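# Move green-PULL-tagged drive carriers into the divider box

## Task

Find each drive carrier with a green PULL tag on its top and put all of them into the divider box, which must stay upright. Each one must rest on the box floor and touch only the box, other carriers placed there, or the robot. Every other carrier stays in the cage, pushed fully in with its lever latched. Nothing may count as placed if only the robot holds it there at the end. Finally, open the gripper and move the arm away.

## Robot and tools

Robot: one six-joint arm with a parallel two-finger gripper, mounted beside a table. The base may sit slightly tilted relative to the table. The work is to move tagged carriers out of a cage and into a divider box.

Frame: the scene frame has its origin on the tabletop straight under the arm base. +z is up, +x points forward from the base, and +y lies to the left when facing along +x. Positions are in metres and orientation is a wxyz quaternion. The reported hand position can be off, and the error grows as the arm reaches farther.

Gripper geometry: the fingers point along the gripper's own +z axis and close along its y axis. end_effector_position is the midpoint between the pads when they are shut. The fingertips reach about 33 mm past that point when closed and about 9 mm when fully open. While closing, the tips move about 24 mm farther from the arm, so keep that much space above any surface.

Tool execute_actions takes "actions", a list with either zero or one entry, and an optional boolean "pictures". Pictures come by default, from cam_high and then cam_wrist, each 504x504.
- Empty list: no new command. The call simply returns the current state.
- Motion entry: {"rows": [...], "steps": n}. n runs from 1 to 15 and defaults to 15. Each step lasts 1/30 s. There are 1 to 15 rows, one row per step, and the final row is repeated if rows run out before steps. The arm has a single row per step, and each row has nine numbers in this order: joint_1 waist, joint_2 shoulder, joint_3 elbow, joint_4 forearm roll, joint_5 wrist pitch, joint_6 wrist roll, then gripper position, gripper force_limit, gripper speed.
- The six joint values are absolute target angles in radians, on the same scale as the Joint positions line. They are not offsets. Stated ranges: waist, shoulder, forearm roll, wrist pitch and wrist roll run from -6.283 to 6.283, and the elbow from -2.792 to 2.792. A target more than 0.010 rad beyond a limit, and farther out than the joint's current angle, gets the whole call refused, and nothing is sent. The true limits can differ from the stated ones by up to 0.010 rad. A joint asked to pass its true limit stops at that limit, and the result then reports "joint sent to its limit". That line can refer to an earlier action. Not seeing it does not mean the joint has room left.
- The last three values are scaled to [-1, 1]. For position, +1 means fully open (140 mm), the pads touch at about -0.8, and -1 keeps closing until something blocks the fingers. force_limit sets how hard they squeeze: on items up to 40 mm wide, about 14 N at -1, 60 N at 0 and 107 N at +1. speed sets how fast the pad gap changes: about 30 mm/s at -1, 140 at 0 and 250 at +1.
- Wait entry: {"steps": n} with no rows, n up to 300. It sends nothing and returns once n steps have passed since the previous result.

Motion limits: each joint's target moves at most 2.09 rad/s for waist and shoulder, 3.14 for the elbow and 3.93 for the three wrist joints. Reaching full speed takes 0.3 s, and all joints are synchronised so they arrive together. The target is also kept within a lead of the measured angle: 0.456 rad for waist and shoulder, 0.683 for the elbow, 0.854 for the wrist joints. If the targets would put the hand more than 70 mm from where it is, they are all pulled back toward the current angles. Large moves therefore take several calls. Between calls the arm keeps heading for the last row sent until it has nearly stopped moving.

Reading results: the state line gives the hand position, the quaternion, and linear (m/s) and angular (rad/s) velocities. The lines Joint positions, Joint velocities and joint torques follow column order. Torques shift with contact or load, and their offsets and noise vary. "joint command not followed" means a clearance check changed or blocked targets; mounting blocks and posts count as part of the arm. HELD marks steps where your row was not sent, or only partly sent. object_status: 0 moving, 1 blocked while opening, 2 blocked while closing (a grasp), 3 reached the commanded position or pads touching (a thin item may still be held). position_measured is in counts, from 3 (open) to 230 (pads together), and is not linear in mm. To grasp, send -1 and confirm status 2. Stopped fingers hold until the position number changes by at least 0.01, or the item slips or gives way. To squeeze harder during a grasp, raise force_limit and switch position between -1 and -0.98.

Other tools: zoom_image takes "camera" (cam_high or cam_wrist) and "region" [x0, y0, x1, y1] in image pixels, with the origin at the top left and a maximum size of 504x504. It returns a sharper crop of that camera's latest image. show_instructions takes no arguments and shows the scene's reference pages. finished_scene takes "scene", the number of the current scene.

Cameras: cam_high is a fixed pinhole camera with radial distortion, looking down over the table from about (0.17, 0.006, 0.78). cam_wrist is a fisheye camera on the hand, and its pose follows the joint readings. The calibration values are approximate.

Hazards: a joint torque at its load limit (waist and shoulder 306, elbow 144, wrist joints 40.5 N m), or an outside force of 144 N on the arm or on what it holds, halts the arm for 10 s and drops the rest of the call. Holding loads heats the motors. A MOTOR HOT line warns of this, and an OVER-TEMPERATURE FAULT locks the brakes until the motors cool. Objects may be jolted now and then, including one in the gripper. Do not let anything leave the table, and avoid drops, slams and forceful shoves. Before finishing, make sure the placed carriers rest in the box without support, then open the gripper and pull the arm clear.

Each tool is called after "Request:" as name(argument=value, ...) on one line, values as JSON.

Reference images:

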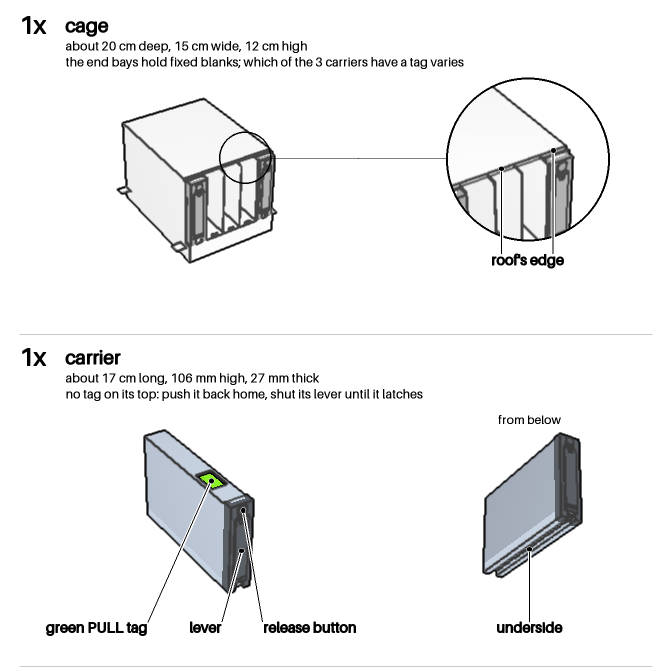

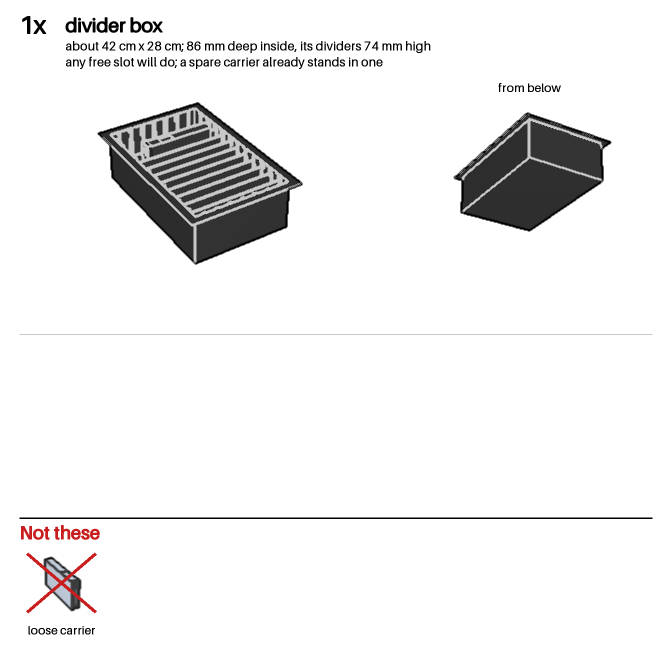

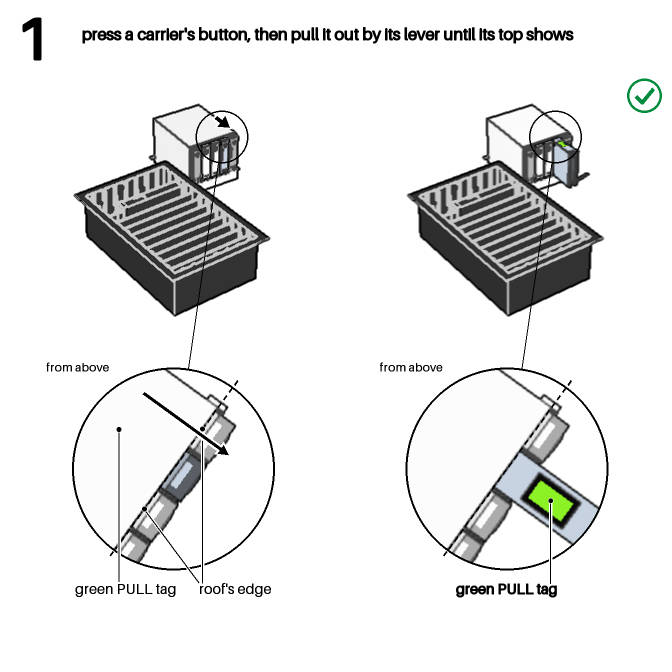

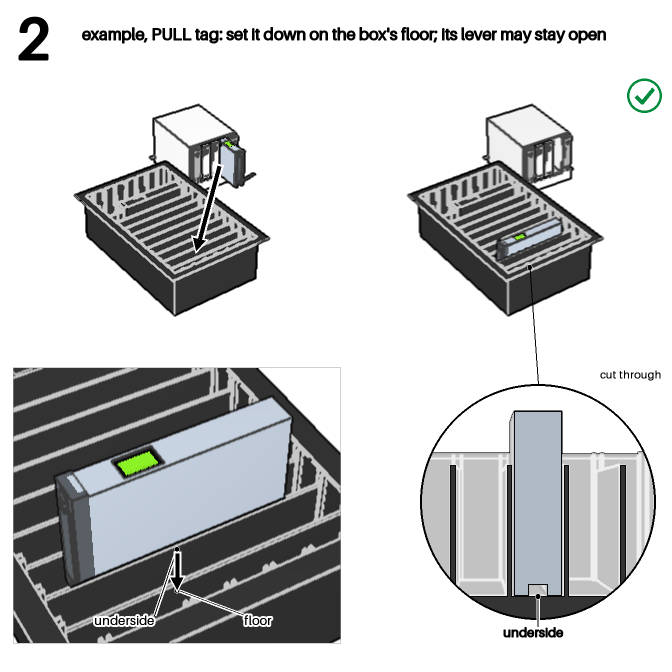

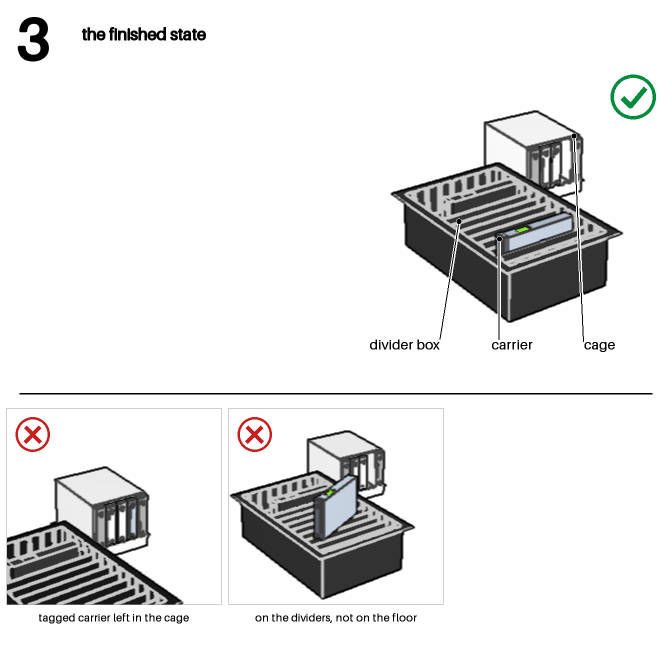

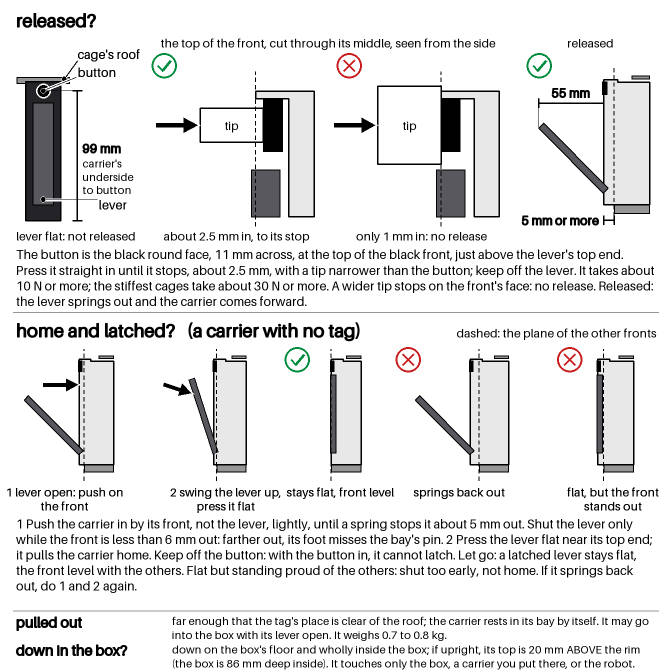

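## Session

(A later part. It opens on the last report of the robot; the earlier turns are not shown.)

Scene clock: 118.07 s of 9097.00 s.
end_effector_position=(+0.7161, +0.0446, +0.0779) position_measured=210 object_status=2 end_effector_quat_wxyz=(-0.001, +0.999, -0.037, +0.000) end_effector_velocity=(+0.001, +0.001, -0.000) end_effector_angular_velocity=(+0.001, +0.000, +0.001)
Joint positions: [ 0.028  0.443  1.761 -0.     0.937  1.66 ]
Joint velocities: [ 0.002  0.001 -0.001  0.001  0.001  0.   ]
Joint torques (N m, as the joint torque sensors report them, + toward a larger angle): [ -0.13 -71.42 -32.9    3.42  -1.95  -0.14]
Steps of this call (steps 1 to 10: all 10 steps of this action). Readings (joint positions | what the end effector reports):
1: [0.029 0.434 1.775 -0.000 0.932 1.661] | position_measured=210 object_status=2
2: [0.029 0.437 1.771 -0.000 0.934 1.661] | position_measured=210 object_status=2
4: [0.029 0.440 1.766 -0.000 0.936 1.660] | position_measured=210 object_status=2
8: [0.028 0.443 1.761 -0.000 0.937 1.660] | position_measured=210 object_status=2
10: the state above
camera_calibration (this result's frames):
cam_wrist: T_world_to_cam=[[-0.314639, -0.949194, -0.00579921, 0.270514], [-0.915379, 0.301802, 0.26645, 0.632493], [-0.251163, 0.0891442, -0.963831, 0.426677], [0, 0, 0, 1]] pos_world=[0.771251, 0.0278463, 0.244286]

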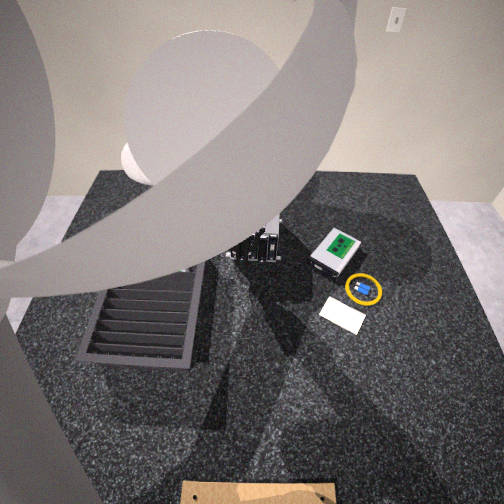

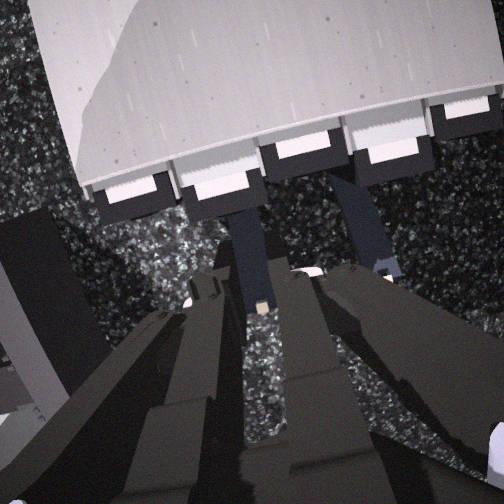

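Request:
execute_actions(actions=[{"rows": [[0.0281,0.4449,1.7584,0,0.9383,1.6600,-1,0,0],[0.0280,0.4462,1.7563,0,0.9391,1.6600,-1,0,0]], "steps": 8}])

Request:
zoom_image(camera="cam_wrist", region=[80, 100, 380, 260])

Scene clock: 119.57 s of 9097.00 s.
end_effector_position=(+0.7180, +0.0445, +0.0778) position_measured=210 object_status=2 end_effector_quat_wxyz=(-0.001, +0.999, -0.038, +0.000) end_effector_velocity=(-0.000, +0.001, -0.001) end_effector_angular_velocity=(+0.001, +0.001, +0.000)
Joint positions: [0.028 0.446 1.756 0.    0.939 1.66 ]
Joint velocities: [0.001 0.001 0.    0.001 0.    0.   ]
Joint torques (N m, as the joint torque sensors report them, + toward a larger angle): [ -3.18 -65.96 -32.91   3.23  -3.46  -0.07]
Steps of this call (steps 1 to 15: the robot went on to your last target; steps 16 to 37: nothing new was sent; steps 38 to 45: all 8 steps of this action). Readings (joint positions | what the end effector reports):
38: [0.028 0.444 1.760 -0.000 0.938 1.660] | position_measured=210 object_status=2
39: [0.028 0.444 1.760 0.000 0.938 1.660] | position_measured=210 object_status=2
41: [0.028 0.446 1.757 0.000 0.939 1.660] | position_measured=210 object_status=2
45: the state above
camera_calibration (this result's frames):
cam_wrist: T_world_to_cam=[[-0.314862, -0.94912, -0.00579023, 0.271185], [-0.915266, 0.302004, 0.266611, 0.634217], [-0.251297, 0.089245, -0.963787, 0.427243], [0, 0, 0, 1]] pos_world=[0.773227, 0.0277212, 0.244252]

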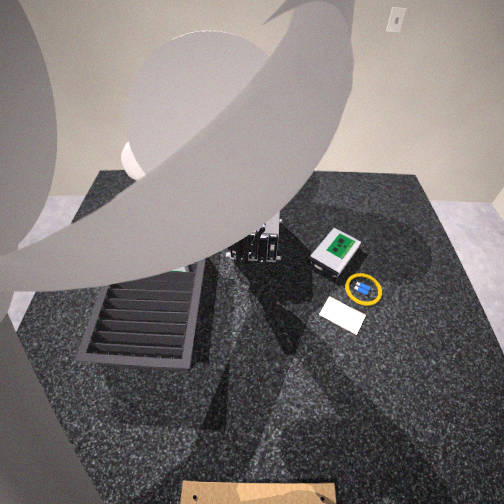

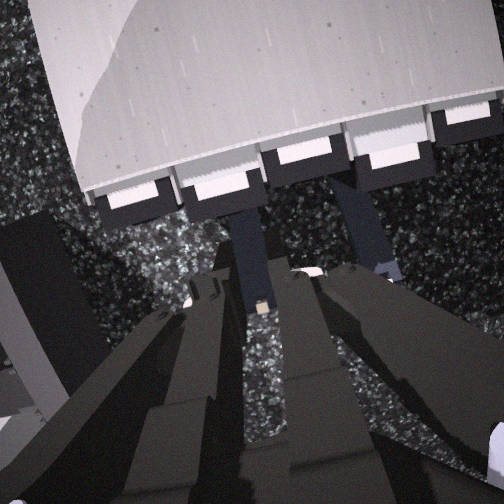

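Region (80, 100, 380, 260) of cam_wrist's 504x504 image, scaled by 1.680, with more detail than that image has; it fills the top 269 rows of this view, and the rest is white.

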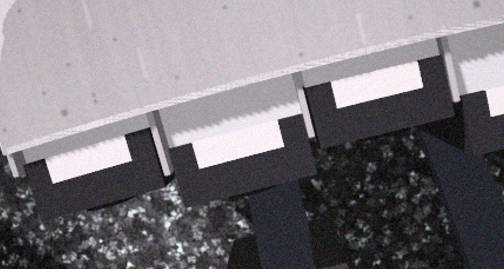

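Request:
execute_actions(actions=[{"rows": [[0.0281,0.4449,1.7584,0,0.9383,1.6600,-1,0,0],[0.0281,0.4449,1.7584,0,0.9383,1.6600,-1,0,0],[0.0281,0.4449,1.7584,0,0.9383,1.6600,-1,0,0],[0.0281,0.4449,1.7584,0,0.9383,1.6600,-0.4,0,0],[0.0281,0.4449,1.7584,0,0.9383,1.6600,-0.4,0,0],[0.0281,0.4449,1.7584,0,0.9383,1.6600,-0.4,0,0],[0.0281,0.4449,1.7584,0,0.9383,1.6600,-0.4,0,0],[0.0281,0.4449,1.7584,0,0.9383,1.6600,-0.4,0,0],[0.0281,0.3950,1.7280,0,1.0186,1.6600,-0.4,0,0]], "steps": 15}], pictures=false)

Request:
execute_actions(actions=[{"rows": [[-0.0528,0.3859,1.7423,0,1.0134,1.5787,-0.4,0,0],[-0.0528,0.3859,1.7423,0,1.0134,1.5787,-0.4,0,0],[-0.0528,0.3859,1.7423,0,1.0134,1.5787,-0.4,0,0],[-0.0528,0.3859,1.7423,0,1.0134,1.5787,-0.4,0,0],[-0.0528,0.3859,1.7423,0,1.0134,1.5787,-0.4,0,0],[-0.0528,0.3859,1.7423,0,1.0134,1.5787,-0.4,0,0],[-0.0528,0.3859,1.7423,0,1.0134,1.5787,-0.4,0,0],[-0.0528,0.3859,1.7423,0,1.0134,1.5787,-0.4,0,0],[-0.0528,0.4307,1.7808,0,0.9301,1.5787,-0.4,0,0]], "steps": 15}])

Scene clock: 123.67 s of 9097.00 s.
end_effector_position=(+0.7142, +0.0443, +0.1273) position_measured=179 object_status=0 end_effector_quat_wxyz=(-0.001, +0.999, -0.038, +0.001) end_effector_velocity=(-0.011, +0.000, +0.009) end_effector_angular_velocity=(-0.001, +0.027, +0.001)
Joint positions: [ 0.028  0.395  1.728 -0.     1.017  1.66 ]
Joint velocities: [ 0.001 -0.011 -0.003 -0.     0.04  -0.   ]
Joint torques (N m, as the joint torque sensors report them, + toward a larger angle): [ -4.49 -46.65 -25.95   2.57   0.33   0.  ]
Steps of this call (steps 1 to 15: the robot went on to your last target; steps 16 to 90: nothing new was sent; then 0.60 s passed at rest; steps 91 to 105: all 15 steps of this action). Readings (joint positions | what the end effector reports):
91: [0.028 0.446 1.756 0.000 0.939 1.660] | position_measured=210 object_status=2
92: [0.028 0.446 1.756 0.000 0.939 1.660] | position_measured=210 object_status=2
94: [0.028 0.446 1.757 -0.000 0.938 1.660] | position_measured=210 object_status=0
98: [0.028 0.445 1.758 -0.000 0.938 1.660] | position_measured=185 object_status=0
105: the state above

Scene clock: 124.17 s of 9097.00 s.
end_effector_position=(+0.7075, -0.0128, +0.0783) position_measured=179 object_status=3 end_effector_quat_wxyz=(-0.001, +0.999, -0.037, -0.000) end_effector_velocity=(+0.011, -0.001, -0.005) end_effector_angular_velocity=(-0.002, -0.030, -0.001)
Joint positions: [-0.053  0.43   1.78   0.     0.932  1.579]
Joint velocities: [-0.001  0.006  0.002  0.    -0.038  0.001]
Joint torques (N m, as the joint torque sensors report them, + toward a larger angle): [  0.71 -89.09 -40.97   4.11  -0.21  -0.16]
Steps of this call (steps 1 to 15: all 15 steps of this action). Readings (joint positions | what the end effector reports):
1: [0.028 0.395 1.728 -0.000 1.018 1.660] | position_measured=179 object_status=0
2: [0.025 0.395 1.729 -0.000 1.018 1.656] | position_measured=179 object_status=3
4: [-0.005 0.391 1.734 -0.000 1.016 1.626] | position_measured=179 object_status=3
8: [-0.052 0.386 1.742 -0.000 1.013 1.580] | position_measured=179 object_status=3
15: the state above
camera_calibration (this result's frames):
cam_wrist: T_world_to_cam=[[-0.314394, -0.949276, -0.00568623, 0.213168], [-0.91525, 0.301524, 0.267208, 0.641661], [-0.251939, 0.0892128, -0.963622, 0.430547], [0, 0, 0, 1]] pos_world=[0.762771, -0.0295318, 0.24464]

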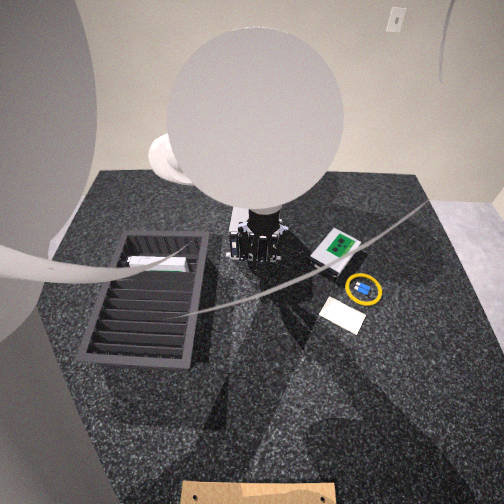

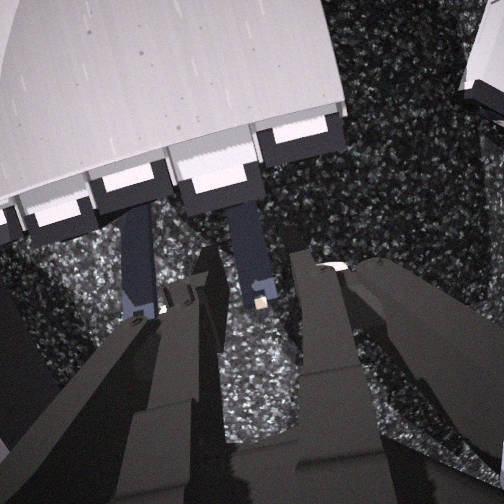

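Request:
execute_actions(actions=[{"rows": [[-0.0528,0.4307,1.7808,0,0.9301,1.5787,-1,0,0]], "steps": 10}], pictures=false)

Request:
execute_actions(actions=[{"rows": [[-0.0528,0.4293,1.7829,0,0.9294,1.5787,-1,0,0],[-0.0528,0.4265,1.7872,0,0.9279,1.5787,-1,0,0],[-0.0527,0.4224,1.7936,0,0.9256,1.5787,-1,0,0],[-0.0527,0.4173,1.8014,0,0.9229,1.5787,-1,0,0],[-0.0526,0.4118,1.8100,0,0.9198,1.5787,-1,0,0],[-0.0526,0.4063,1.8185,0,0.9168,1.5787,-1,0,0],[-0.0525,0.4007,1.8271,0,0.9138,1.5787,-1,0,0],[-0.0525,0.3952,1.8356,0,0.9108,1.5787,-1,0,0],[-0.0524,0.3906,1.8427,0,0.9083,1.5787,-1,0,0],[-0.0524,0.3869,1.8484,0,0.9063,1.5787,-1,0,0],[-0.0524,0.3846,1.8520,0,0.9050,1.5787,-1,0,0]], "steps": 15}])

Scene clock: 127.43 s of 9097.00 s.
end_effector_position=(+0.7077, -0.0129, +0.0778) position_measured=210 object_status=0 end_effector_quat_wxyz=(-0.001, +0.999, -0.037, +0.000) end_effector_velocity=(+0.001, -0.000, +0.001) end_effector_angular_velocity=(-0.000, -0.002, -0.000)
Joint positions: [-0.053  0.431  1.781 -0.     0.93   1.579]
Joint velocities: [-0.    -0.    -0.001 -0.    -0.     0.   ]
Joint torques (N m, as the joint torque sensors report them, + toward a larger angle): [ -2.09 -68.7  -31.33   3.19  -1.02  -0.02]
Steps of this call (steps 1 to 15: the robot went on to your last target; steps 16 to 88: nothing new was sent; steps 89 to 98: all 10 steps of this action). Readings (joint positions | what the end effector reports):
89: [-0.053 0.431 1.781 -0.000 0.930 1.579] | position_measured=179 object_status=0
90: [-0.053 0.431 1.781 -0.000 0.930 1.579] | position_measured=182 object_status=0
92: [-0.053 0.431 1.781 -0.000 0.930 1.579] | position_measured=197 object_status=0
96: [-0.053 0.431 1.781 -0.000 0.930 1.579] | position_measured=210 object_status=0
98: the state above

Scene clock: 127.93 s of 9097.00 s.
end_effector_position=(+0.6733, -0.0103, +0.0779) position_measured=210 object_status=2 end_effector_quat_wxyz=(-0.001, +0.999, -0.037, +0.000) end_effector_velocity=(-0.006, +0.002, -0.000) end_effector_angular_velocity=(-0.000, -0.001, +0.001)
Joint positions: [-0.052  0.385  1.851 -0.     0.905  1.579]
Joint velocities: [ 0.002 -0.009  0.014 -0.    -0.006  0.001]
Joint torques (N m, as the joint torque sensors report them, + toward a larger angle): [ -1.85 -68.41 -33.73   3.32   0.15  -0.02]
Steps of this call (steps 1 to 15: all 15 steps of this action). Readings (joint positions | what the end effector reports):
1: [-0.053 0.431 1.781 -0.000 0.930 1.579] | position_measured=210 object_status=0
2: [-0.053 0.430 1.782 -0.000 0.930 1.579] | position_measured=210 object_status=0
4: [-0.053 0.427 1.787 -0.000 0.928 1.579] | position_measured=210 object_status=2
8: [-0.053 0.409 1.815 -0.000 0.918 1.579] | position_measured=210 object_status=2
15: the state above
camera_calibration (this result's frames):
cam_wrist: T_world_to_cam=[[-0.314068, -0.949383, -0.0057847, 0.204535], [-0.915523, 0.301242, 0.266592, 0.609981], [-0.251355, 0.089024, -0.963792, 0.420998], [0, 0, 0, 1]] pos_world=[0.72851, -0.0270486, 0.244321]

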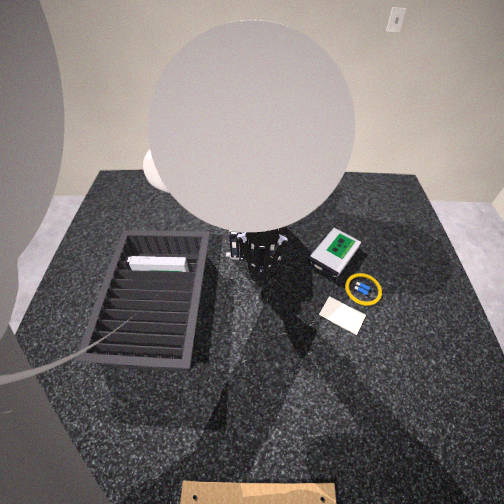

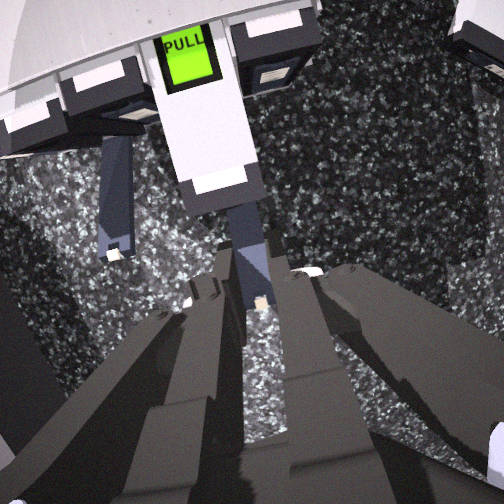

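Request:
execute_actions(actions=[{"rows": [[-0.0524,0.3821,1.8557,0,0.9038,1.579,-1,0,0],[-0.0523,0.3772,1.8630,0,0.9014,1.579,-1,0,0],[-0.0522,0.3706,1.8728,0,0.8982,1.579,-1,0,0],[-0.0521,0.3632,1.8838,0,0.8946,1.579,-1,0,0],[-0.0521,0.3558,1.8948,0,0.8910,1.579,-1,0,0],[-0.0520,0.3484,1.9059,0,0.8873,1.5795,-1,0,0],[-0.0519,0.3410,1.9169,0,0.8837,1.5795,-1,0,0],[-0.0518,0.3336,1.9279,0,0.8801,1.5795,-1,0,0],[-0.0517,0.3262,1.9389,0,0.8765,1.580,-1,0,0],[-0.0517,0.3188,1.9499,0,0.8729,1.580,-1,0,0],[-0.0516,0.3122,1.9597,0,0.8697,1.580,-1,0,0],[-0.0515,0.3065,1.9683,0,0.8668,1.580,-1,0,0],[-0.0515,0.3024,1.9744,0,0.8648,1.580,-1,0,0]], "steps": 15}], pictures=false)

Scene clock: 132.33 s of 9097.00 s.
end_effector_position=(+0.6136, -0.0058, +0.0778) position_measured=210 object_status=2 end_effector_quat_wxyz=(-0.001, +0.999, -0.037, +0.000) end_effector_velocity=(-0.074, +0.005, -0.002) end_effector_angular_velocity=(+0.000, +0.001, -0.000)
Joint positions: [-0.051  0.306  1.969 -0.     0.867  1.58 ]
Joint velocities: [ 0.001 -0.096  0.142  0.    -0.046  0.001]
Joint torques (N m, as the joint torque sensors report them, + toward a larger angle): [ -3.53 -51.36 -38.67   4.09  -0.11  -0.06]
Steps of this call (steps 1 to 15: the robot went on to your last target; steps 16 to 90: nothing new was sent; then 0.90 s passed at rest; steps 91 to 105: all 15 steps of this action). Readings (joint positions | what the end effector reports):
91: [-0.052 0.385 1.852 -0.000 0.905 1.579] | position_measured=210 object_status=2
92: [-0.052 0.384 1.853 -0.000 0.904 1.579] | position_measured=210 object_status=2
94: [-0.052 0.378 1.863 -0.000 0.901 1.579] | position_measured=210 object_status=2
98: [-0.052 0.352 1.900 -0.000 0.889 1.579] | position_measured=210 object_status=2
105: the state above

Request:
execute_actions(actions=[{"rows": [[-0.0515,0.3024,1.9744,0,0.8648,1.580,-0.28,0,-0.3],[-0.0515,0.3024,1.9744,0,0.8648,1.580,-0.28,0,-0.3],[-0.0515,0.3024,1.9744,0,0.8648,1.580,-0.28,0,-0.3],[-0.0515,0.3024,1.9744,0,0.8648,1.580,-0.28,0,-0.3],[-0.0515,0.2980,1.9707,0,0.8729,1.580,-0.28,0,-0.3],[-0.0515,0.2892,1.9634,0,0.8890,1.580,-0.28,0,-0.3],[-0.0515,0.2777,1.9539,0,0.9100,1.580,-0.28,0,-0.3],[-0.0515,0.2654,1.9436,0,0.9326,1.580,-0.28,0,-0.3],[-0.0515,0.2531,1.9334,0,0.9551,1.580,-0.28,0,-0.3],[-0.0515,0.2407,1.9231,0,0.9778,1.580,-0.28,0,-0.3],[-0.0515,0.2320,1.9100,0,0.9996,1.580,-0.28,0,-0.3],[-0.0516,0.2290,1.8930,0,1.0196,1.580,-0.28,0,-0.3],[-0.0517,0.2326,1.8758,0,1.0332,1.580,-0.28,0,-0.3],[-0.0518,0.2472,1.8556,0,1.0388,1.580,-0.28,0,-0.3],[-0.0519,0.2655,1.8303,0,1.0458,1.580,-0.28,0,-0.3]], "steps": 15}], pictures=false)

Request:
execute_actions(actions=[{"rows": [[-0.0521,0.2838,1.8051,0,1.0527,1.5795,-0.28,0,-0.3],[-0.0523,0.3021,1.7798,0,1.0597,1.5795,-0.28,0,-0.3],[-0.0524,0.3204,1.7545,0,1.0667,1.579,-0.28,0,-0.3],[-0.0526,0.3387,1.7293,0,1.0736,1.579,-0.28,0,-0.3],[-0.0527,0.3570,1.7040,0,1.0806,1.5787,-0.28,0,-0.3],[-0.0529,0.3734,1.6813,0,1.0869,1.5785,-0.28,0,-0.3],[-0.0530,0.3862,1.6636,0,1.0918,1.5784,-0.28,0,-0.3],[-0.0531,0.3935,1.6535,0,1.0946,1.5784,-0.28,0,-0.3],[-0.0531,0.3972,1.6484,0,1.0960,1.5784,-0.28,0,-0.3]], "steps": 15}])

Scene clock: 137.37 s of 9097.00 s.
end_effector_position=(+0.6219, -0.0064, +0.1585) position_measured=164 object_status=3 end_effector_quat_wxyz=(-0.001, +0.999, -0.037, +0.001) end_effector_velocity=(+0.184, -0.014, +0.221) end_effector_angular_velocity=(-0.005, -0.084, -0.002)
Joint positions: [-0.052  0.235  1.888 -0.     1.017  1.58 ]
Joint velocities: [-0.002  0.029 -0.502  0.     0.388 -0.   ]
Joint torques (N m, as the joint torque sensors report them, + toward a larger angle): [ -3.52 -28.8  -29.27   3.27  -0.25  -0.13]
Steps of this call (steps 1 to 15: the robot went on to your last target; steps 16 to 90: nothing new was sent; then 1.53 s passed at rest; steps 91 to 105: all 15 steps of this action). Readings (joint positions | what the end effector reports):
91: [-0.051 0.302 1.974 -0.000 0.865 1.580] | position_measured=210 object_status=0
92: [-0.051 0.302 1.974 -0.000 0.865 1.580] | position_measured=210 object_status=0
94: [-0.051 0.302 1.974 -0.000 0.865 1.580] | position_measured=197 object_status=0
98: [-0.051 0.291 1.966 -0.000 0.886 1.580] | position_measured=173 object_status=0
105: the state above

Scene clock: 137.87 s of 9097.00 s.
end_effector_position=(+0.7374, -0.0152, +0.1648) position_measured=164 object_status=3 end_effector_quat_wxyz=(-0.001, +0.999, -0.037, +0.000) end_effector_velocity=(+0.003, +0.001, +0.001) end_effector_angular_velocity=(-0.000, -0.002, +0.002)
Joint positions: [-0.053  0.397  1.649  0.     1.096  1.578]
Joint velocities: [ 0.002  0.004 -0.007 -0.     0.002  0.001]
Joint torques (N m, as the joint torque sensors report them, + toward a larger angle): [ -1.75 -74.99 -35.35   3.91   0.13  -0.12]
Steps of this call (steps 1 to 15: all 15 steps of this action). Readings (joint positions | what the end effector reports):
1: [-0.052 0.239 1.870 -0.000 1.028 1.580] | position_measured=164 object_status=3
2: [-0.052 0.250 1.851 0.000 1.036 1.580] | position_measured=164 object_status=3
4: [-0.052 0.283 1.807 0.000 1.051 1.580] | position_measured=164 object_status=3
8: [-0.053 0.352 1.712 0.000 1.078 1.579] | position_measured=164 object_status=3
15: the state above
camera_calibration (this result's frames):
cam_wrist: T_world_to_cam=[[-0.314434, -0.949261, -0.00583157, 0.220806], [-0.915431, 0.301591, 0.266511, 0.646918], [-0.25123, 0.0891386, -0.963814, 0.521181], [0, 0, 0, 1]] pos_world=[0.792574, -0.0319598, 0.331199]

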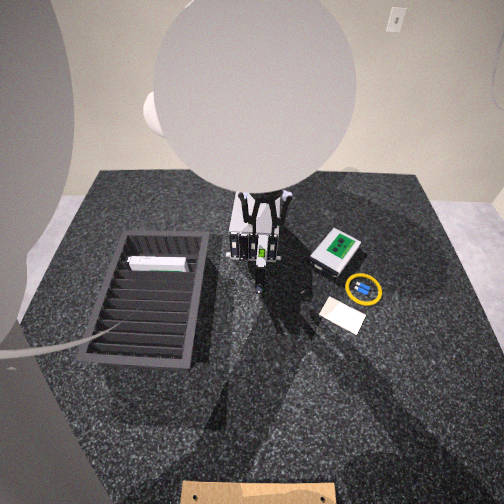

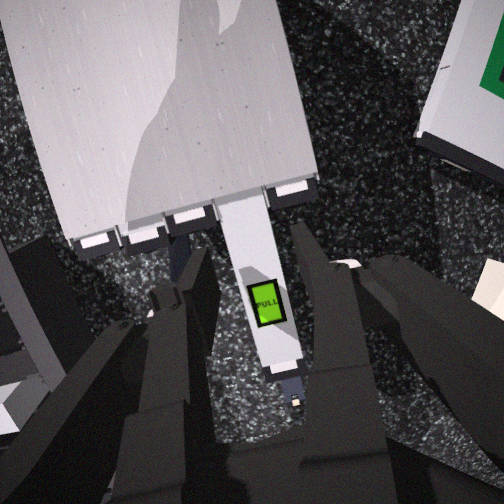

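Descend and grip.

Request:
execute_actions(actions=[{"rows": [[-0.0531,0.3998,1.6512,0,1.0906,1.5784,-0.28,0.6,0],[-0.0531,0.4043,1.6561,0,1.0812,1.5784,-0.28,0.6,0],[-0.0531,0.4101,1.6624,0,1.0691,1.5784,-0.28,0.6,0],[-0.0531,0.4166,1.6695,0,1.0555,1.5784,-0.28,0.6,0],[-0.0531,0.4224,1.6758,0,1.0434,1.5784,-0.28,0.6,0],[-0.0531,0.4269,1.6807,0,1.0340,1.5784,-0.28,0.6,0],[-0.0531,0.4295,1.6835,0,1.0286,1.5784,-0.28,0.6,0],[-0.0531,0.4295,1.6835,0,1.0286,1.5784,-0.28,0.6,0],[-0.0531,0.4295,1.6835,0,1.0286,1.5784,-0.28,0.6,0],[-0.0531,0.4295,1.6835,0,1.0286,1.5784,-1,0.6,0]], "steps": 15}], pictures=false)

Request:
execute_actions(actions=[{"steps": 8}])

Scene clock: 140.17 s of 9097.00 s.
end_effector_position=(+0.7377, -0.0150, +0.1240) position_measured=196 object_status=0 end_effector_quat_wxyz=(-0.001, +0.999, -0.037, +0.000) end_effector_velocity=(+0.000, -0.000, -0.000) end_effector_angular_velocity=(+0.000, -0.001, -0.002)
Joint positions: [-0.053  0.429  1.683  0.     1.029  1.578]
Joint velocities: [-0.    -0.     0.001  0.    -0.002  0.001]
Joint torques (N m, as the joint torque sensors report them, + toward a larger angle): [-14.53 -57.78 -26.94  -1.34  -2.37   0.18]
Steps of this call (steps 1 to 15: the robot went on to your last target; steps 16 to 54: nothing new was sent; steps 55 to 69: all 15 steps of this action). Readings (joint positions | what the end effector reports):
55: [-0.053 0.397 1.648 0.000 1.096 1.578] | position_measured=164 object_status=3
56: [-0.053 0.398 1.649 0.000 1.094 1.578] | position_measured=164 object_status=3
58: [-0.053 0.404 1.655 0.000 1.082 1.578] | position_measured=164 object_status=3
62: [-0.053 0.424 1.677 -0.000 1.040 1.578] | position_measured=164 object_status=3
69: the state above

Scene clock: 140.43 s of 9097.00 s.
end_effector_position=(+0.7377, -0.0150, +0.1240) position_measured=196 object_status=2 end_effector_quat_wxyz=(-0.001, +0.999, -0.037, +0.000) end_effector_velocity=(-0.000, +0.000, -0.000) end_effector_angular_velocity=(-0.001, +0.000, +0.001)
Joint positions: [-0.053  0.429  1.683  0.     1.029  1.578]
Joint velocities: [ 0.001  0.     0.    -0.001 -0.     0.   ]
Joint torques (N m, as the joint torque sensors report them, + toward a larger angle): [-14.98 -53.91 -23.54  -1.98  -2.97  -0.02]
Steps of this call (steps 1 to 8: the robot went on to your last target). Readings (joint positions | what the end effector reports):
1: [-0.053 0.429 1.683 0.000 1.029 1.578] | position_measured=196 object_status=0
2: [-0.053 0.429 1.683 0.000 1.029 1.578] | position_measured=196 object_status=0
4: [-0.053 0.429 1.683 0.000 1.029 1.578] | position_measured=196 object_status=0
8: the state above
camera_calibration (this result's frames):
cam_wrist: T_world_to_cam=[[-0.314272, -0.949314, -0.00596619, 0.22076], [-0.915561, 0.301425, 0.266254, 0.658165], [-0.25096, 0.0891385, -0.963885, 0.481712], [0, 0, 0, 1]] pos_world=[0.792859, -0.0317552, 0.290393]

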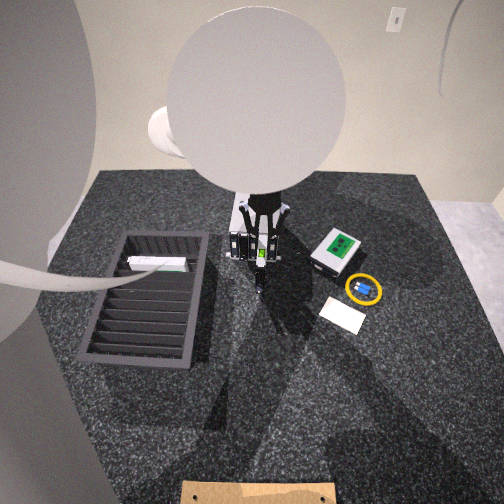

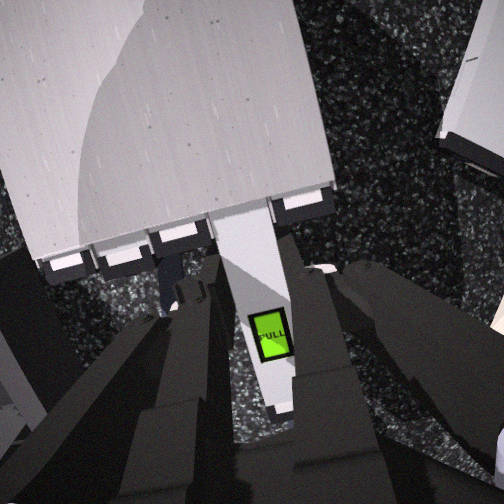

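Request:
execute_actions(actions=[{"rows": [[-0.0521,0.4289,1.6829,0,1.0298,1.5790,-1,0.6,0],[-0.0511,0.4283,1.6822,0,1.0311,1.5800,-1,0.6,0]], "steps": 8}], pictures=false)

Scene clock: 141.80 s of 9097.00 s.
end_effector_position=(+0.7373, -0.0141, +0.1244) position_measured=196 object_status=2 end_effector_quat_wxyz=(-0.001, +0.999, -0.037, -0.000) end_effector_velocity=(+0.001, +0.002, +0.002) end_effector_angular_velocity=(+0.000, -0.001, +0.002)
Joint positions: [-0.051  0.429  1.683 -0.001  1.031  1.58 ]
Joint velocities: [ 0.003 -0.002 -0.002  0.     0.003  0.001]
Joint torques (N m, as the joint torque sensors report them, + toward a larger angle): [ 15.15 -90.69 -28.72   8.8   10.06  -0.04]
Steps of this call (steps 1 to 15: the robot went on to your last target; steps 16 to 33: nothing new was sent; steps 34 to 41: all 8 steps of this action). Readings (joint positions | what the end effector reports):
34: [-0.053 0.429 1.683 0.000 1.029 1.578] | position_measured=196 object_status=2
35: [-0.053 0.429 1.683 0.000 1.029 1.578] | position_measured=196 object_status=2
37: [-0.052 0.429 1.683 -0.001 1.030 1.579] | position_measured=196 object_status=2
41: the state above

Request:
execute_actions(actions=[{"steps": 5}], pictures=false)

Scene clock: 142.87 s of 9097.00 s.
end_effector_position=(+0.7377, -0.0137, +0.1252) position_measured=196 object_status=2 end_effector_quat_wxyz=(-0.001, +0.999, -0.037, +0.000) end_effector_velocity=(+0.000, -0.000, +0.000) end_effector_angular_velocity=(+0.000, -0.000, -0.000)
Joint positions: [-0.051  0.428  1.682 -0.     1.031  1.58 ]
Joint velocities: [-0. -0.  0.  0. -0. -0.]
Joint torques (N m, as the joint torque sensors report them, + toward a larger angle): [  32.14 -144.31  -60.42   16.47   12.     -0.11]
Steps of this call (steps 1 to 15: the robot went on to your last target; steps 16 to 32: nothing new was sent). Readings (joint positions | what the end effector reports):
1: [-0.051 0.429 1.683 -0.001 1.031 1.580] | position_measured=196 object_status=2
2: [-0.051 0.429 1.683 -0.001 1.031 1.580] | position_measured=196 object_status=2
4: [-0.051 0.429 1.683 -0.000 1.031 1.580] | position_measured=196 object_status=2
8: [-0.051 0.429 1.683 -0.000 1.031 1.580] | position_measured=196 object_status=2
32: the state above
The arm was judged still, so your last target was given up. Only a new action makes it travel on or press farther. Fingers that are still opening or closing keep moving.

Request:
execute_actions(actions=[{"rows": [[-0.0525,0.4291,1.6831,0,1.0292,1.5790,-1,0.6,0]], "steps": 15}], pictures=false)

Scene clock: 144.17 s of 9097.00 s.
end_effector_position=(+0.7379, -0.0146, +0.1246) position_measured=196 object_status=2 end_effector_quat_wxyz=(-0.001, +0.999, -0.037, +0.001) end_effector_velocity=(-0.000, -0.001, -0.001) end_effector_angular_velocity=(-0.001, +0.001, -0.000)
Joint positions: [-0.052  0.429  1.683  0.     1.029  1.579]
Joint velocities: [-0.001  0.     0.001 -0.001 -0.    -0.   ]
Joint torques (N m, as the joint torque sensors report them, + toward a larger angle): [ -0.8  -98.13 -49.11   3.87   0.9    0.06]
Steps of this call (steps 1 to 24: nothing new was sent; steps 25 to 39: all 15 steps of this action). Readings (joint positions | what the end effector reports):
25: [-0.051 0.428 1.682 0.000 1.031 1.580] | position_measured=196 object_status=2
26: [-0.051 0.428 1.682 0.000 1.031 1.580] | position_measured=196 object_status=2
28: [-0.052 0.428 1.682 0.000 1.030 1.580] | position_measured=196 object_status=2
32: [-0.052 0.429 1.683 0.000 1.029 1.579] | position_measured=196 object_status=2
39: the state above

Request:
execute_actions(actions=[{"rows": [[-0.0525,0.4293,1.6833,0,1.0290,1.5790,-1,0.6,0],[-0.0525,0.42716,1.68659,0,1.02784,1.5790,-1,0.6,0],[-0.0525,0.42396,1.69151,0,1.02612,1.5790,-1,0.6,0],[-0.0524,0.41969,1.69806,0,1.02384,1.5791,-1,0.6,0],[-0.0524,0.41542,1.70458,0,1.02159,1.5791,-1,0.6,0],[-0.0523,0.41115,1.71109,0,1.01935,1.5792,-1,0.6,0],[-0.0523,0.40688,1.71757,0,1.01714,1.5792,-1,0.6,0],[-0.0523,0.40261,1.72404,0,1.01494,1.5792,-1,0.6,0],[-0.0522,0.39941,1.72887,0,1.01331,1.5793,-1,0.6,0],[-0.0522,0.39727,1.73209,0,1.01223,1.5793,-1,0.6,0]], "steps": 15}], pictures=false)

Scene clock: 158.80 s of 9097.00 s.
end_effector_position=(+0.7373, -0.0147, +0.1243) position_measured=196 object_status=2 end_effector_quat_wxyz=(-0.001, +0.999, -0.037, +0.005) end_effector_velocity=(+0.000, +0.001, +0.000) end_effector_angular_velocity=(+0.001, -0.001, +0.000)
Joint positions: [-0.053  0.424  1.691  0.     1.016  1.579]
Joint velocities: [ 0.001  0.    -0.001  0.001 -0.    -0.   ]
Joint torques (N m, as the joint torque sensors report them, + toward a larger angle): [ -4.41 -83.41 -29.85   2.37   4.69   0.09]
FORCE FAULT: contact force on the arm reached its limit, and the arm stopped for 10 seconds. The contact can be on any part of the arm, not only on its tool. The arm's remaining commands of this call were not run. The arm holds still and accepts commands again. Move the arm away from the contact; if what it grips holds it there, let go first. Pushing or pulling that hard again can fault the arm again.
The stop began at step 97 of this call (marked STOPPED below). From that step on the arm followed nothing that you had sent. 9 steps, steps kept back included, did not run and will not run. Nothing is kept back now, and the robot has no last target.
Steps of this call (steps 1 to 15: the robot went on to your last target; steps 16 to 90: nothing new was sent; then 1.40 s passed at rest; steps 91 to 96: the first 6 steps of this action; steps 97 to 397: the stop). Readings (joint positions | what the end effector reports):
91: [-0.053 0.429 1.683 0.000 1.029 1.579] | position_measured=196 object_status=2
92: [-0.053 0.429 1.683 -0.000 1.029 1.579] | position_measured=196 object_status=2
94: [-0.053 0.427 1.687 -0.000 1.027 1.579] | position_measured=196 object_status=2
97: [-0.053 0.424 1.691 0.000 1.016 1.579] | position_measured=196 object_status=2 STOPPED
98: [-0.053 0.424 1.691 0.000 1.016 1.579] | position_measured=196 object_status=2
397: the state above

Request:
execute_actions(actions=[{"rows": [[-0.0525,0.424,1.691,0,1.016,1.579,-0.35,0.6,0]], "steps": 10}])

Scene clock: 160.13 s of 9097.00 s.
end_effector_position=(+0.7374, -0.0147, +0.1243) position_measured=173 object_status=0 end_effector_quat_wxyz=(-0.001, +0.999, -0.037, +0.005) end_effector_velocity=(-0.000, +0.001, -0.000) end_effector_angular_velocity=(-0.000, +0.000, +0.001)
Joint positions: [-0.053  0.424  1.691  0.     1.016  1.579]
Joint velocities: [ 0.001  0.     0.001 -0.    -0.001 -0.   ]
Joint torques (N m, as the joint torque sensors report them, + toward a larger angle): [ -0.15 -74.75 -34.68   3.7   -0.07  -0.15]
Steps of this call (steps 1 to 30: nothing new was sent; steps 31 to 40: all 10 steps of this action). Readings (joint positions | what the end effector reports):
31: [-0.053 0.424 1.691 0.000 1.016 1.579] | position_measured=196 object_status=0
32: [-0.053 0.424 1.691 0.000 1.016 1.579] | position_measured=196 object_status=0
34: [-0.053 0.424 1.691 0.000 1.017 1.579] | position_measured=178 object_status=0
38: [-0.053 0.424 1.691 0.000 1.016 1.579] | position_measured=173 object_status=0
40: the state above
camera_calibration (this result's frames):
cam_wrist: T_world_to_cam=[[-0.314345, -0.949271, -0.00848327, 0.221337], [-0.918199, 0.301763, 0.256613, 0.660852], [-0.241035, 0.0884544, -0.966477, 0.474922], [0, 0, 0, 1]] pos_world=[0.790843, -0.0313204, 0.291296]

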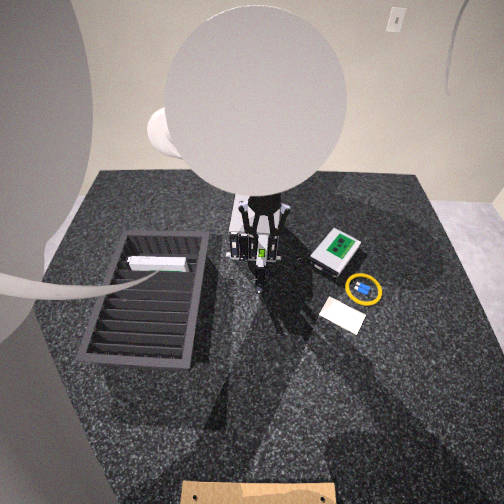

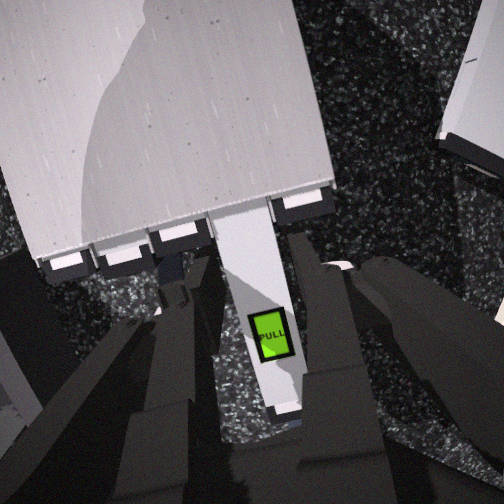

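Request:
zoom_image(camera="cam_wrist", region=[190, 180, 350, 440])

Request:
zoom_image(camera="cam_high", region=[220, 200, 310, 300])

Region (190, 180, 350, 440) of cam_wrist's 504x504 image, scaled by 1.938, with more detail than that image has; it fills the left 310 columns of this view, and the rest is white.

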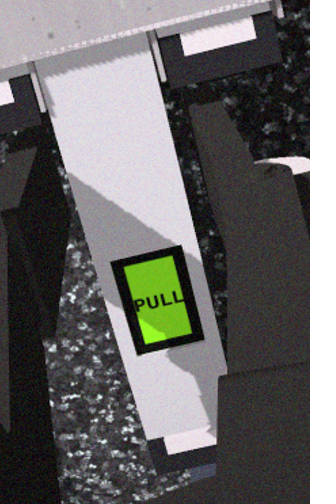

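Region (220, 200, 310, 300) of cam_high's 504x504 image, scaled by 5.040, with more detail than that image has; it fills the left 454 columns of this view, and the rest is white.

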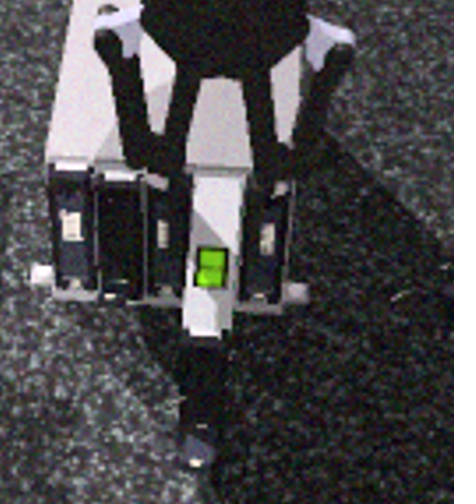

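Request:
execute_actions(actions=[{"rows": [[-0.0524,0.421,1.696,0,1.018,1.579,-0.35,-0.7,-0.5],[-0.0524,0.418,1.701,0,1.020,1.579,-0.35,-0.7,-0.5],[-0.0524,0.41542,1.70458,0,1.02159,1.5791,-0.35,-0.7,-0.5],[-0.0524,0.41542,1.70458,0,1.02159,1.5791,-1,-0.7,-0.5]], "steps": 15}], pictures=false)

Scene clock: 170.50 s of 9097.00 s.
end_effector_position=(+0.7278, -0.0140, +0.1241) position_measured=191 object_status=0 end_effector_quat_wxyz=(-0.001, +0.999, -0.037, +0.000) end_effector_velocity=(+0.000, +0.000, +0.000) end_effector_angular_velocity=(-0.000, +0.000, +0.000)
Joint positions: [-0.052  0.415  1.704 -0.     1.021  1.579]
Joint velocities: [ 0.    -0.    -0.    -0.     0.001  0.001]
Joint torques (N m, as the joint torque sensors report them, + toward a larger angle): [ -3.51 -76.89 -26.38   2.94   5.6   -0.2 ]
Steps of this call (steps 1 to 15: the robot went on to your last target; steps 16 to 90: nothing new was sent; then 6.87 s passed at rest; steps 91 to 105: all 15 steps of this action). Readings (joint positions | what the end effector reports):
91: [-0.052 0.424 1.691 -0.000 1.016 1.579] | position_measured=173 object_status=3
92: [-0.052 0.423 1.692 0.000 1.016 1.579] | position_measured=173 object_status=3
94: [-0.052 0.419 1.699 -0.000 1.019 1.579] | position_measured=173 object_status=0
98: [-0.052 0.416 1.704 -0.000 1.021 1.579] | position_measured=188 object_status=0
105: the state above

Request:
execute_actions(actions=[{"rows": [[-0.0524,0.4161,1.7035,0,1.02195,1.5791,-1,-0.7,-0.5],[-0.0524,0.4168,1.70246,0,1.0223,1.5791,-1,-0.7,-0.5],[-0.0524,0.4175,1.7014,0,1.0227,1.5791,-1,-0.7,-0.5],[-0.0524,0.4182,1.70034,0,1.02305,1.5791,-1,-0.7,-0.5]], "steps": 15}], pictures=false)

Scene clock: 172.10 s of 9097.00 s.
end_effector_position=(+0.7294, -0.0141, +0.1239) position_measured=191 object_status=2 end_effector_quat_wxyz=(-0.001, +0.999, -0.037, -0.000) end_effector_velocity=(+0.001, -0.000, +0.000) end_effector_angular_velocity=(-0.000, -0.001, -0.001)
Joint positions: [-0.052  0.418  1.701 -0.     1.023  1.579]
Joint velocities: [-0.     0.001 -0.002 -0.     0.     0.001]
Joint torques (N m, as the joint torque sensors report them, + toward a larger angle): [ -5.37 -56.28 -51.33   3.29 -17.45   0.07]
Steps of this call (steps 1 to 15: the robot went on to your last target; steps 16 to 33: nothing new was sent; steps 34 to 48: all 15 steps of this action). Readings (joint positions | what the end effector reports):
34: [-0.052 0.415 1.705 -0.000 1.022 1.579] | position_measured=191 object_status=2
35: [-0.052 0.415 1.705 -0.000 1.022 1.579] | position_measured=191 object_status=2
37: [-0.052 0.416 1.703 -0.000 1.023 1.579] | position_measured=191 object_status=2
41: [-0.052 0.418 1.701 -0.000 1.024 1.579] | position_measured=191 object_status=2
48: the state above

Request:
execute_actions(actions=[{"rows": [[-0.0523,0.4177,1.69984,0,1.02405,1.5791,-1,-0.7,-0.5]], "steps": 15}], pictures=false)

Scene clock: 173.53 s of 9097.00 s.
end_effector_position=(+0.7296, -0.0141, +0.1244) position_measured=192 object_status=2 end_effector_quat_wxyz=(-0.001, +0.999, -0.037, -0.000) end_effector_velocity=(-0.001, +0.001, -0.000) end_effector_angular_velocity=(+0.000, +0.001, +0.001)
Joint positions: [-0.052  0.418  1.7    0.     1.024  1.579]
Joint velocities: [ 0.001 -0.001  0.002  0.     0.     0.   ]
Joint torques (N m, as the joint torque sensors report them, + toward a larger angle): [ -2.94 -87.93 -70.38   3.16 -15.76  -0.1 ]
Steps of this call (steps 1 to 15: the robot went on to your last target; steps 16 to 28: nothing new was sent; steps 29 to 43: all 15 steps of this action). Readings (joint positions | what the end effector reports):
29: [-0.052 0.418 1.700 -0.000 1.023 1.579] | position_measured=191 object_status=2
30: [-0.052 0.418 1.700 0.000 1.023 1.579] | position_measured=191 object_status=2
32: [-0.052 0.418 1.700 0.000 1.024 1.579] | position_measured=191 object_status=2
36: [-0.052 0.418 1.700 0.000 1.024 1.579] | position_measured=191 object_status=2
43: the state above

Request:
execute_actions(actions=[{"rows": [[-0.0523,0.4168,1.7018,0,1.0230,1.5791,-0.35,0,0],[-0.0523,0.4168,1.7018,0,1.0230,1.5791,-0.35,0,0],[-0.0523,0.4168,1.7018,0,1.0230,1.5791,-0.35,0,0],[-0.0523,0.4130,1.7080,0,1.0206,1.5791,-0.35,0,0],[-0.0522,0.4053,1.7203,0,1.0160,1.5792,-0.35,0,0],[-0.0521,0.3953,1.7363,0,1.0100,1.5793,-0.35,0,0],[-0.0520,0.3838,1.7548,0,1.0030,1.5794,-0.35,0,0],[-0.0519,0.3723,1.7732,0,0.9961,1.5795,-0.35,0,0],[-0.0518,0.3608,1.7917,0,0.9891,1.5796,-0.35,0,0],[-0.0517,0.3508,1.8077,0,0.9831,1.5797,-0.35,0,0],[-0.0516,0.3439,1.8188,0,0.9789,1.5798,-0.35,0,0],[-0.0516,0.3401,1.8250,0,0.9765,1.5799,-0.35,0,0]], "steps": 15}])

Scene clock: 179.27 s of 9097.00 s.
end_effector_position=(+0.6722, -0.0097, +0.1203) position_measured=173 object_status=3 end_effector_quat_wxyz=(-0.001, +0.999, -0.037, +0.000) end_effector_velocity=(-0.040, +0.003, -0.004) end_effector_angular_velocity=(+0.001, -0.003, -0.002)
Joint positions: [-0.052  0.342  1.822 -0.     0.978  1.58 ]
Joint velocities: [-0.    -0.052  0.085  0.001 -0.035  0.001]
Joint torques (N m, as the joint torque sensors report them, + toward a larger angle): [ -6.   -53.26 -39.99   4.1    0.09  -0.12]
Steps of this call (steps 1 to 15: the robot went on to your last target; steps 16 to 90: nothing new was sent; then 2.23 s passed at rest; steps 91 to 105: all 15 steps of this action). Readings (joint positions | what the end effector reports):
91: [-0.052 0.418 1.700 0.000 1.024 1.579] | position_measured=192 object_status=0
92: [-0.052 0.417 1.700 0.000 1.023 1.579] | position_measured=192 object_status=0
94: [-0.052 0.416 1.700 0.000 1.022 1.579] | position_measured=175 object_status=0
98: [-0.052 0.399 1.729 0.000 1.012 1.579] | position_measured=173 object_status=0
105: the state above
camera_calibration (this result's frames):
cam_wrist: T_world_to_cam=[[-0.314325, -0.949297, -0.00584911, 0.205202], [-0.915504, 0.301495, 0.26637, 0.597526], [-0.2511, 0.0890816, -0.963853, 0.461389], [0, 0, 0, 1]] pos_world=[0.727393, -0.0264549, 0.286749]

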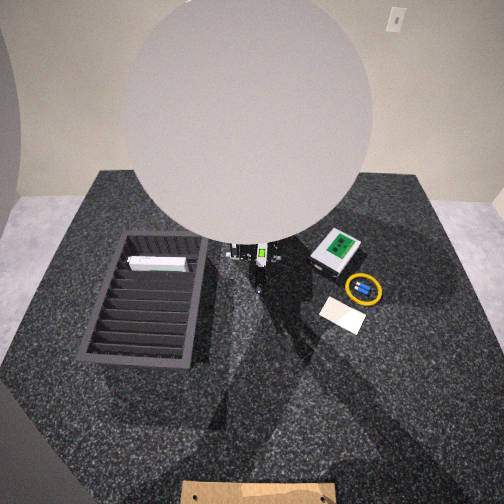

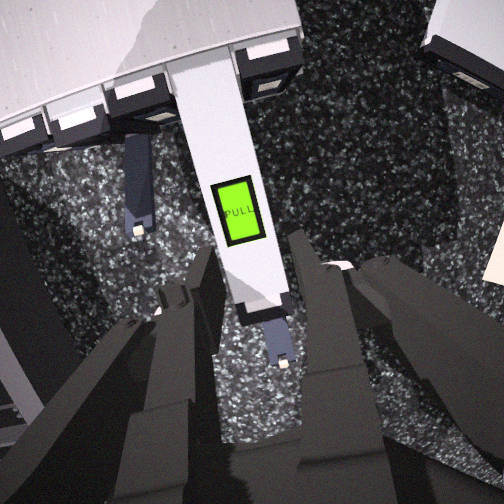

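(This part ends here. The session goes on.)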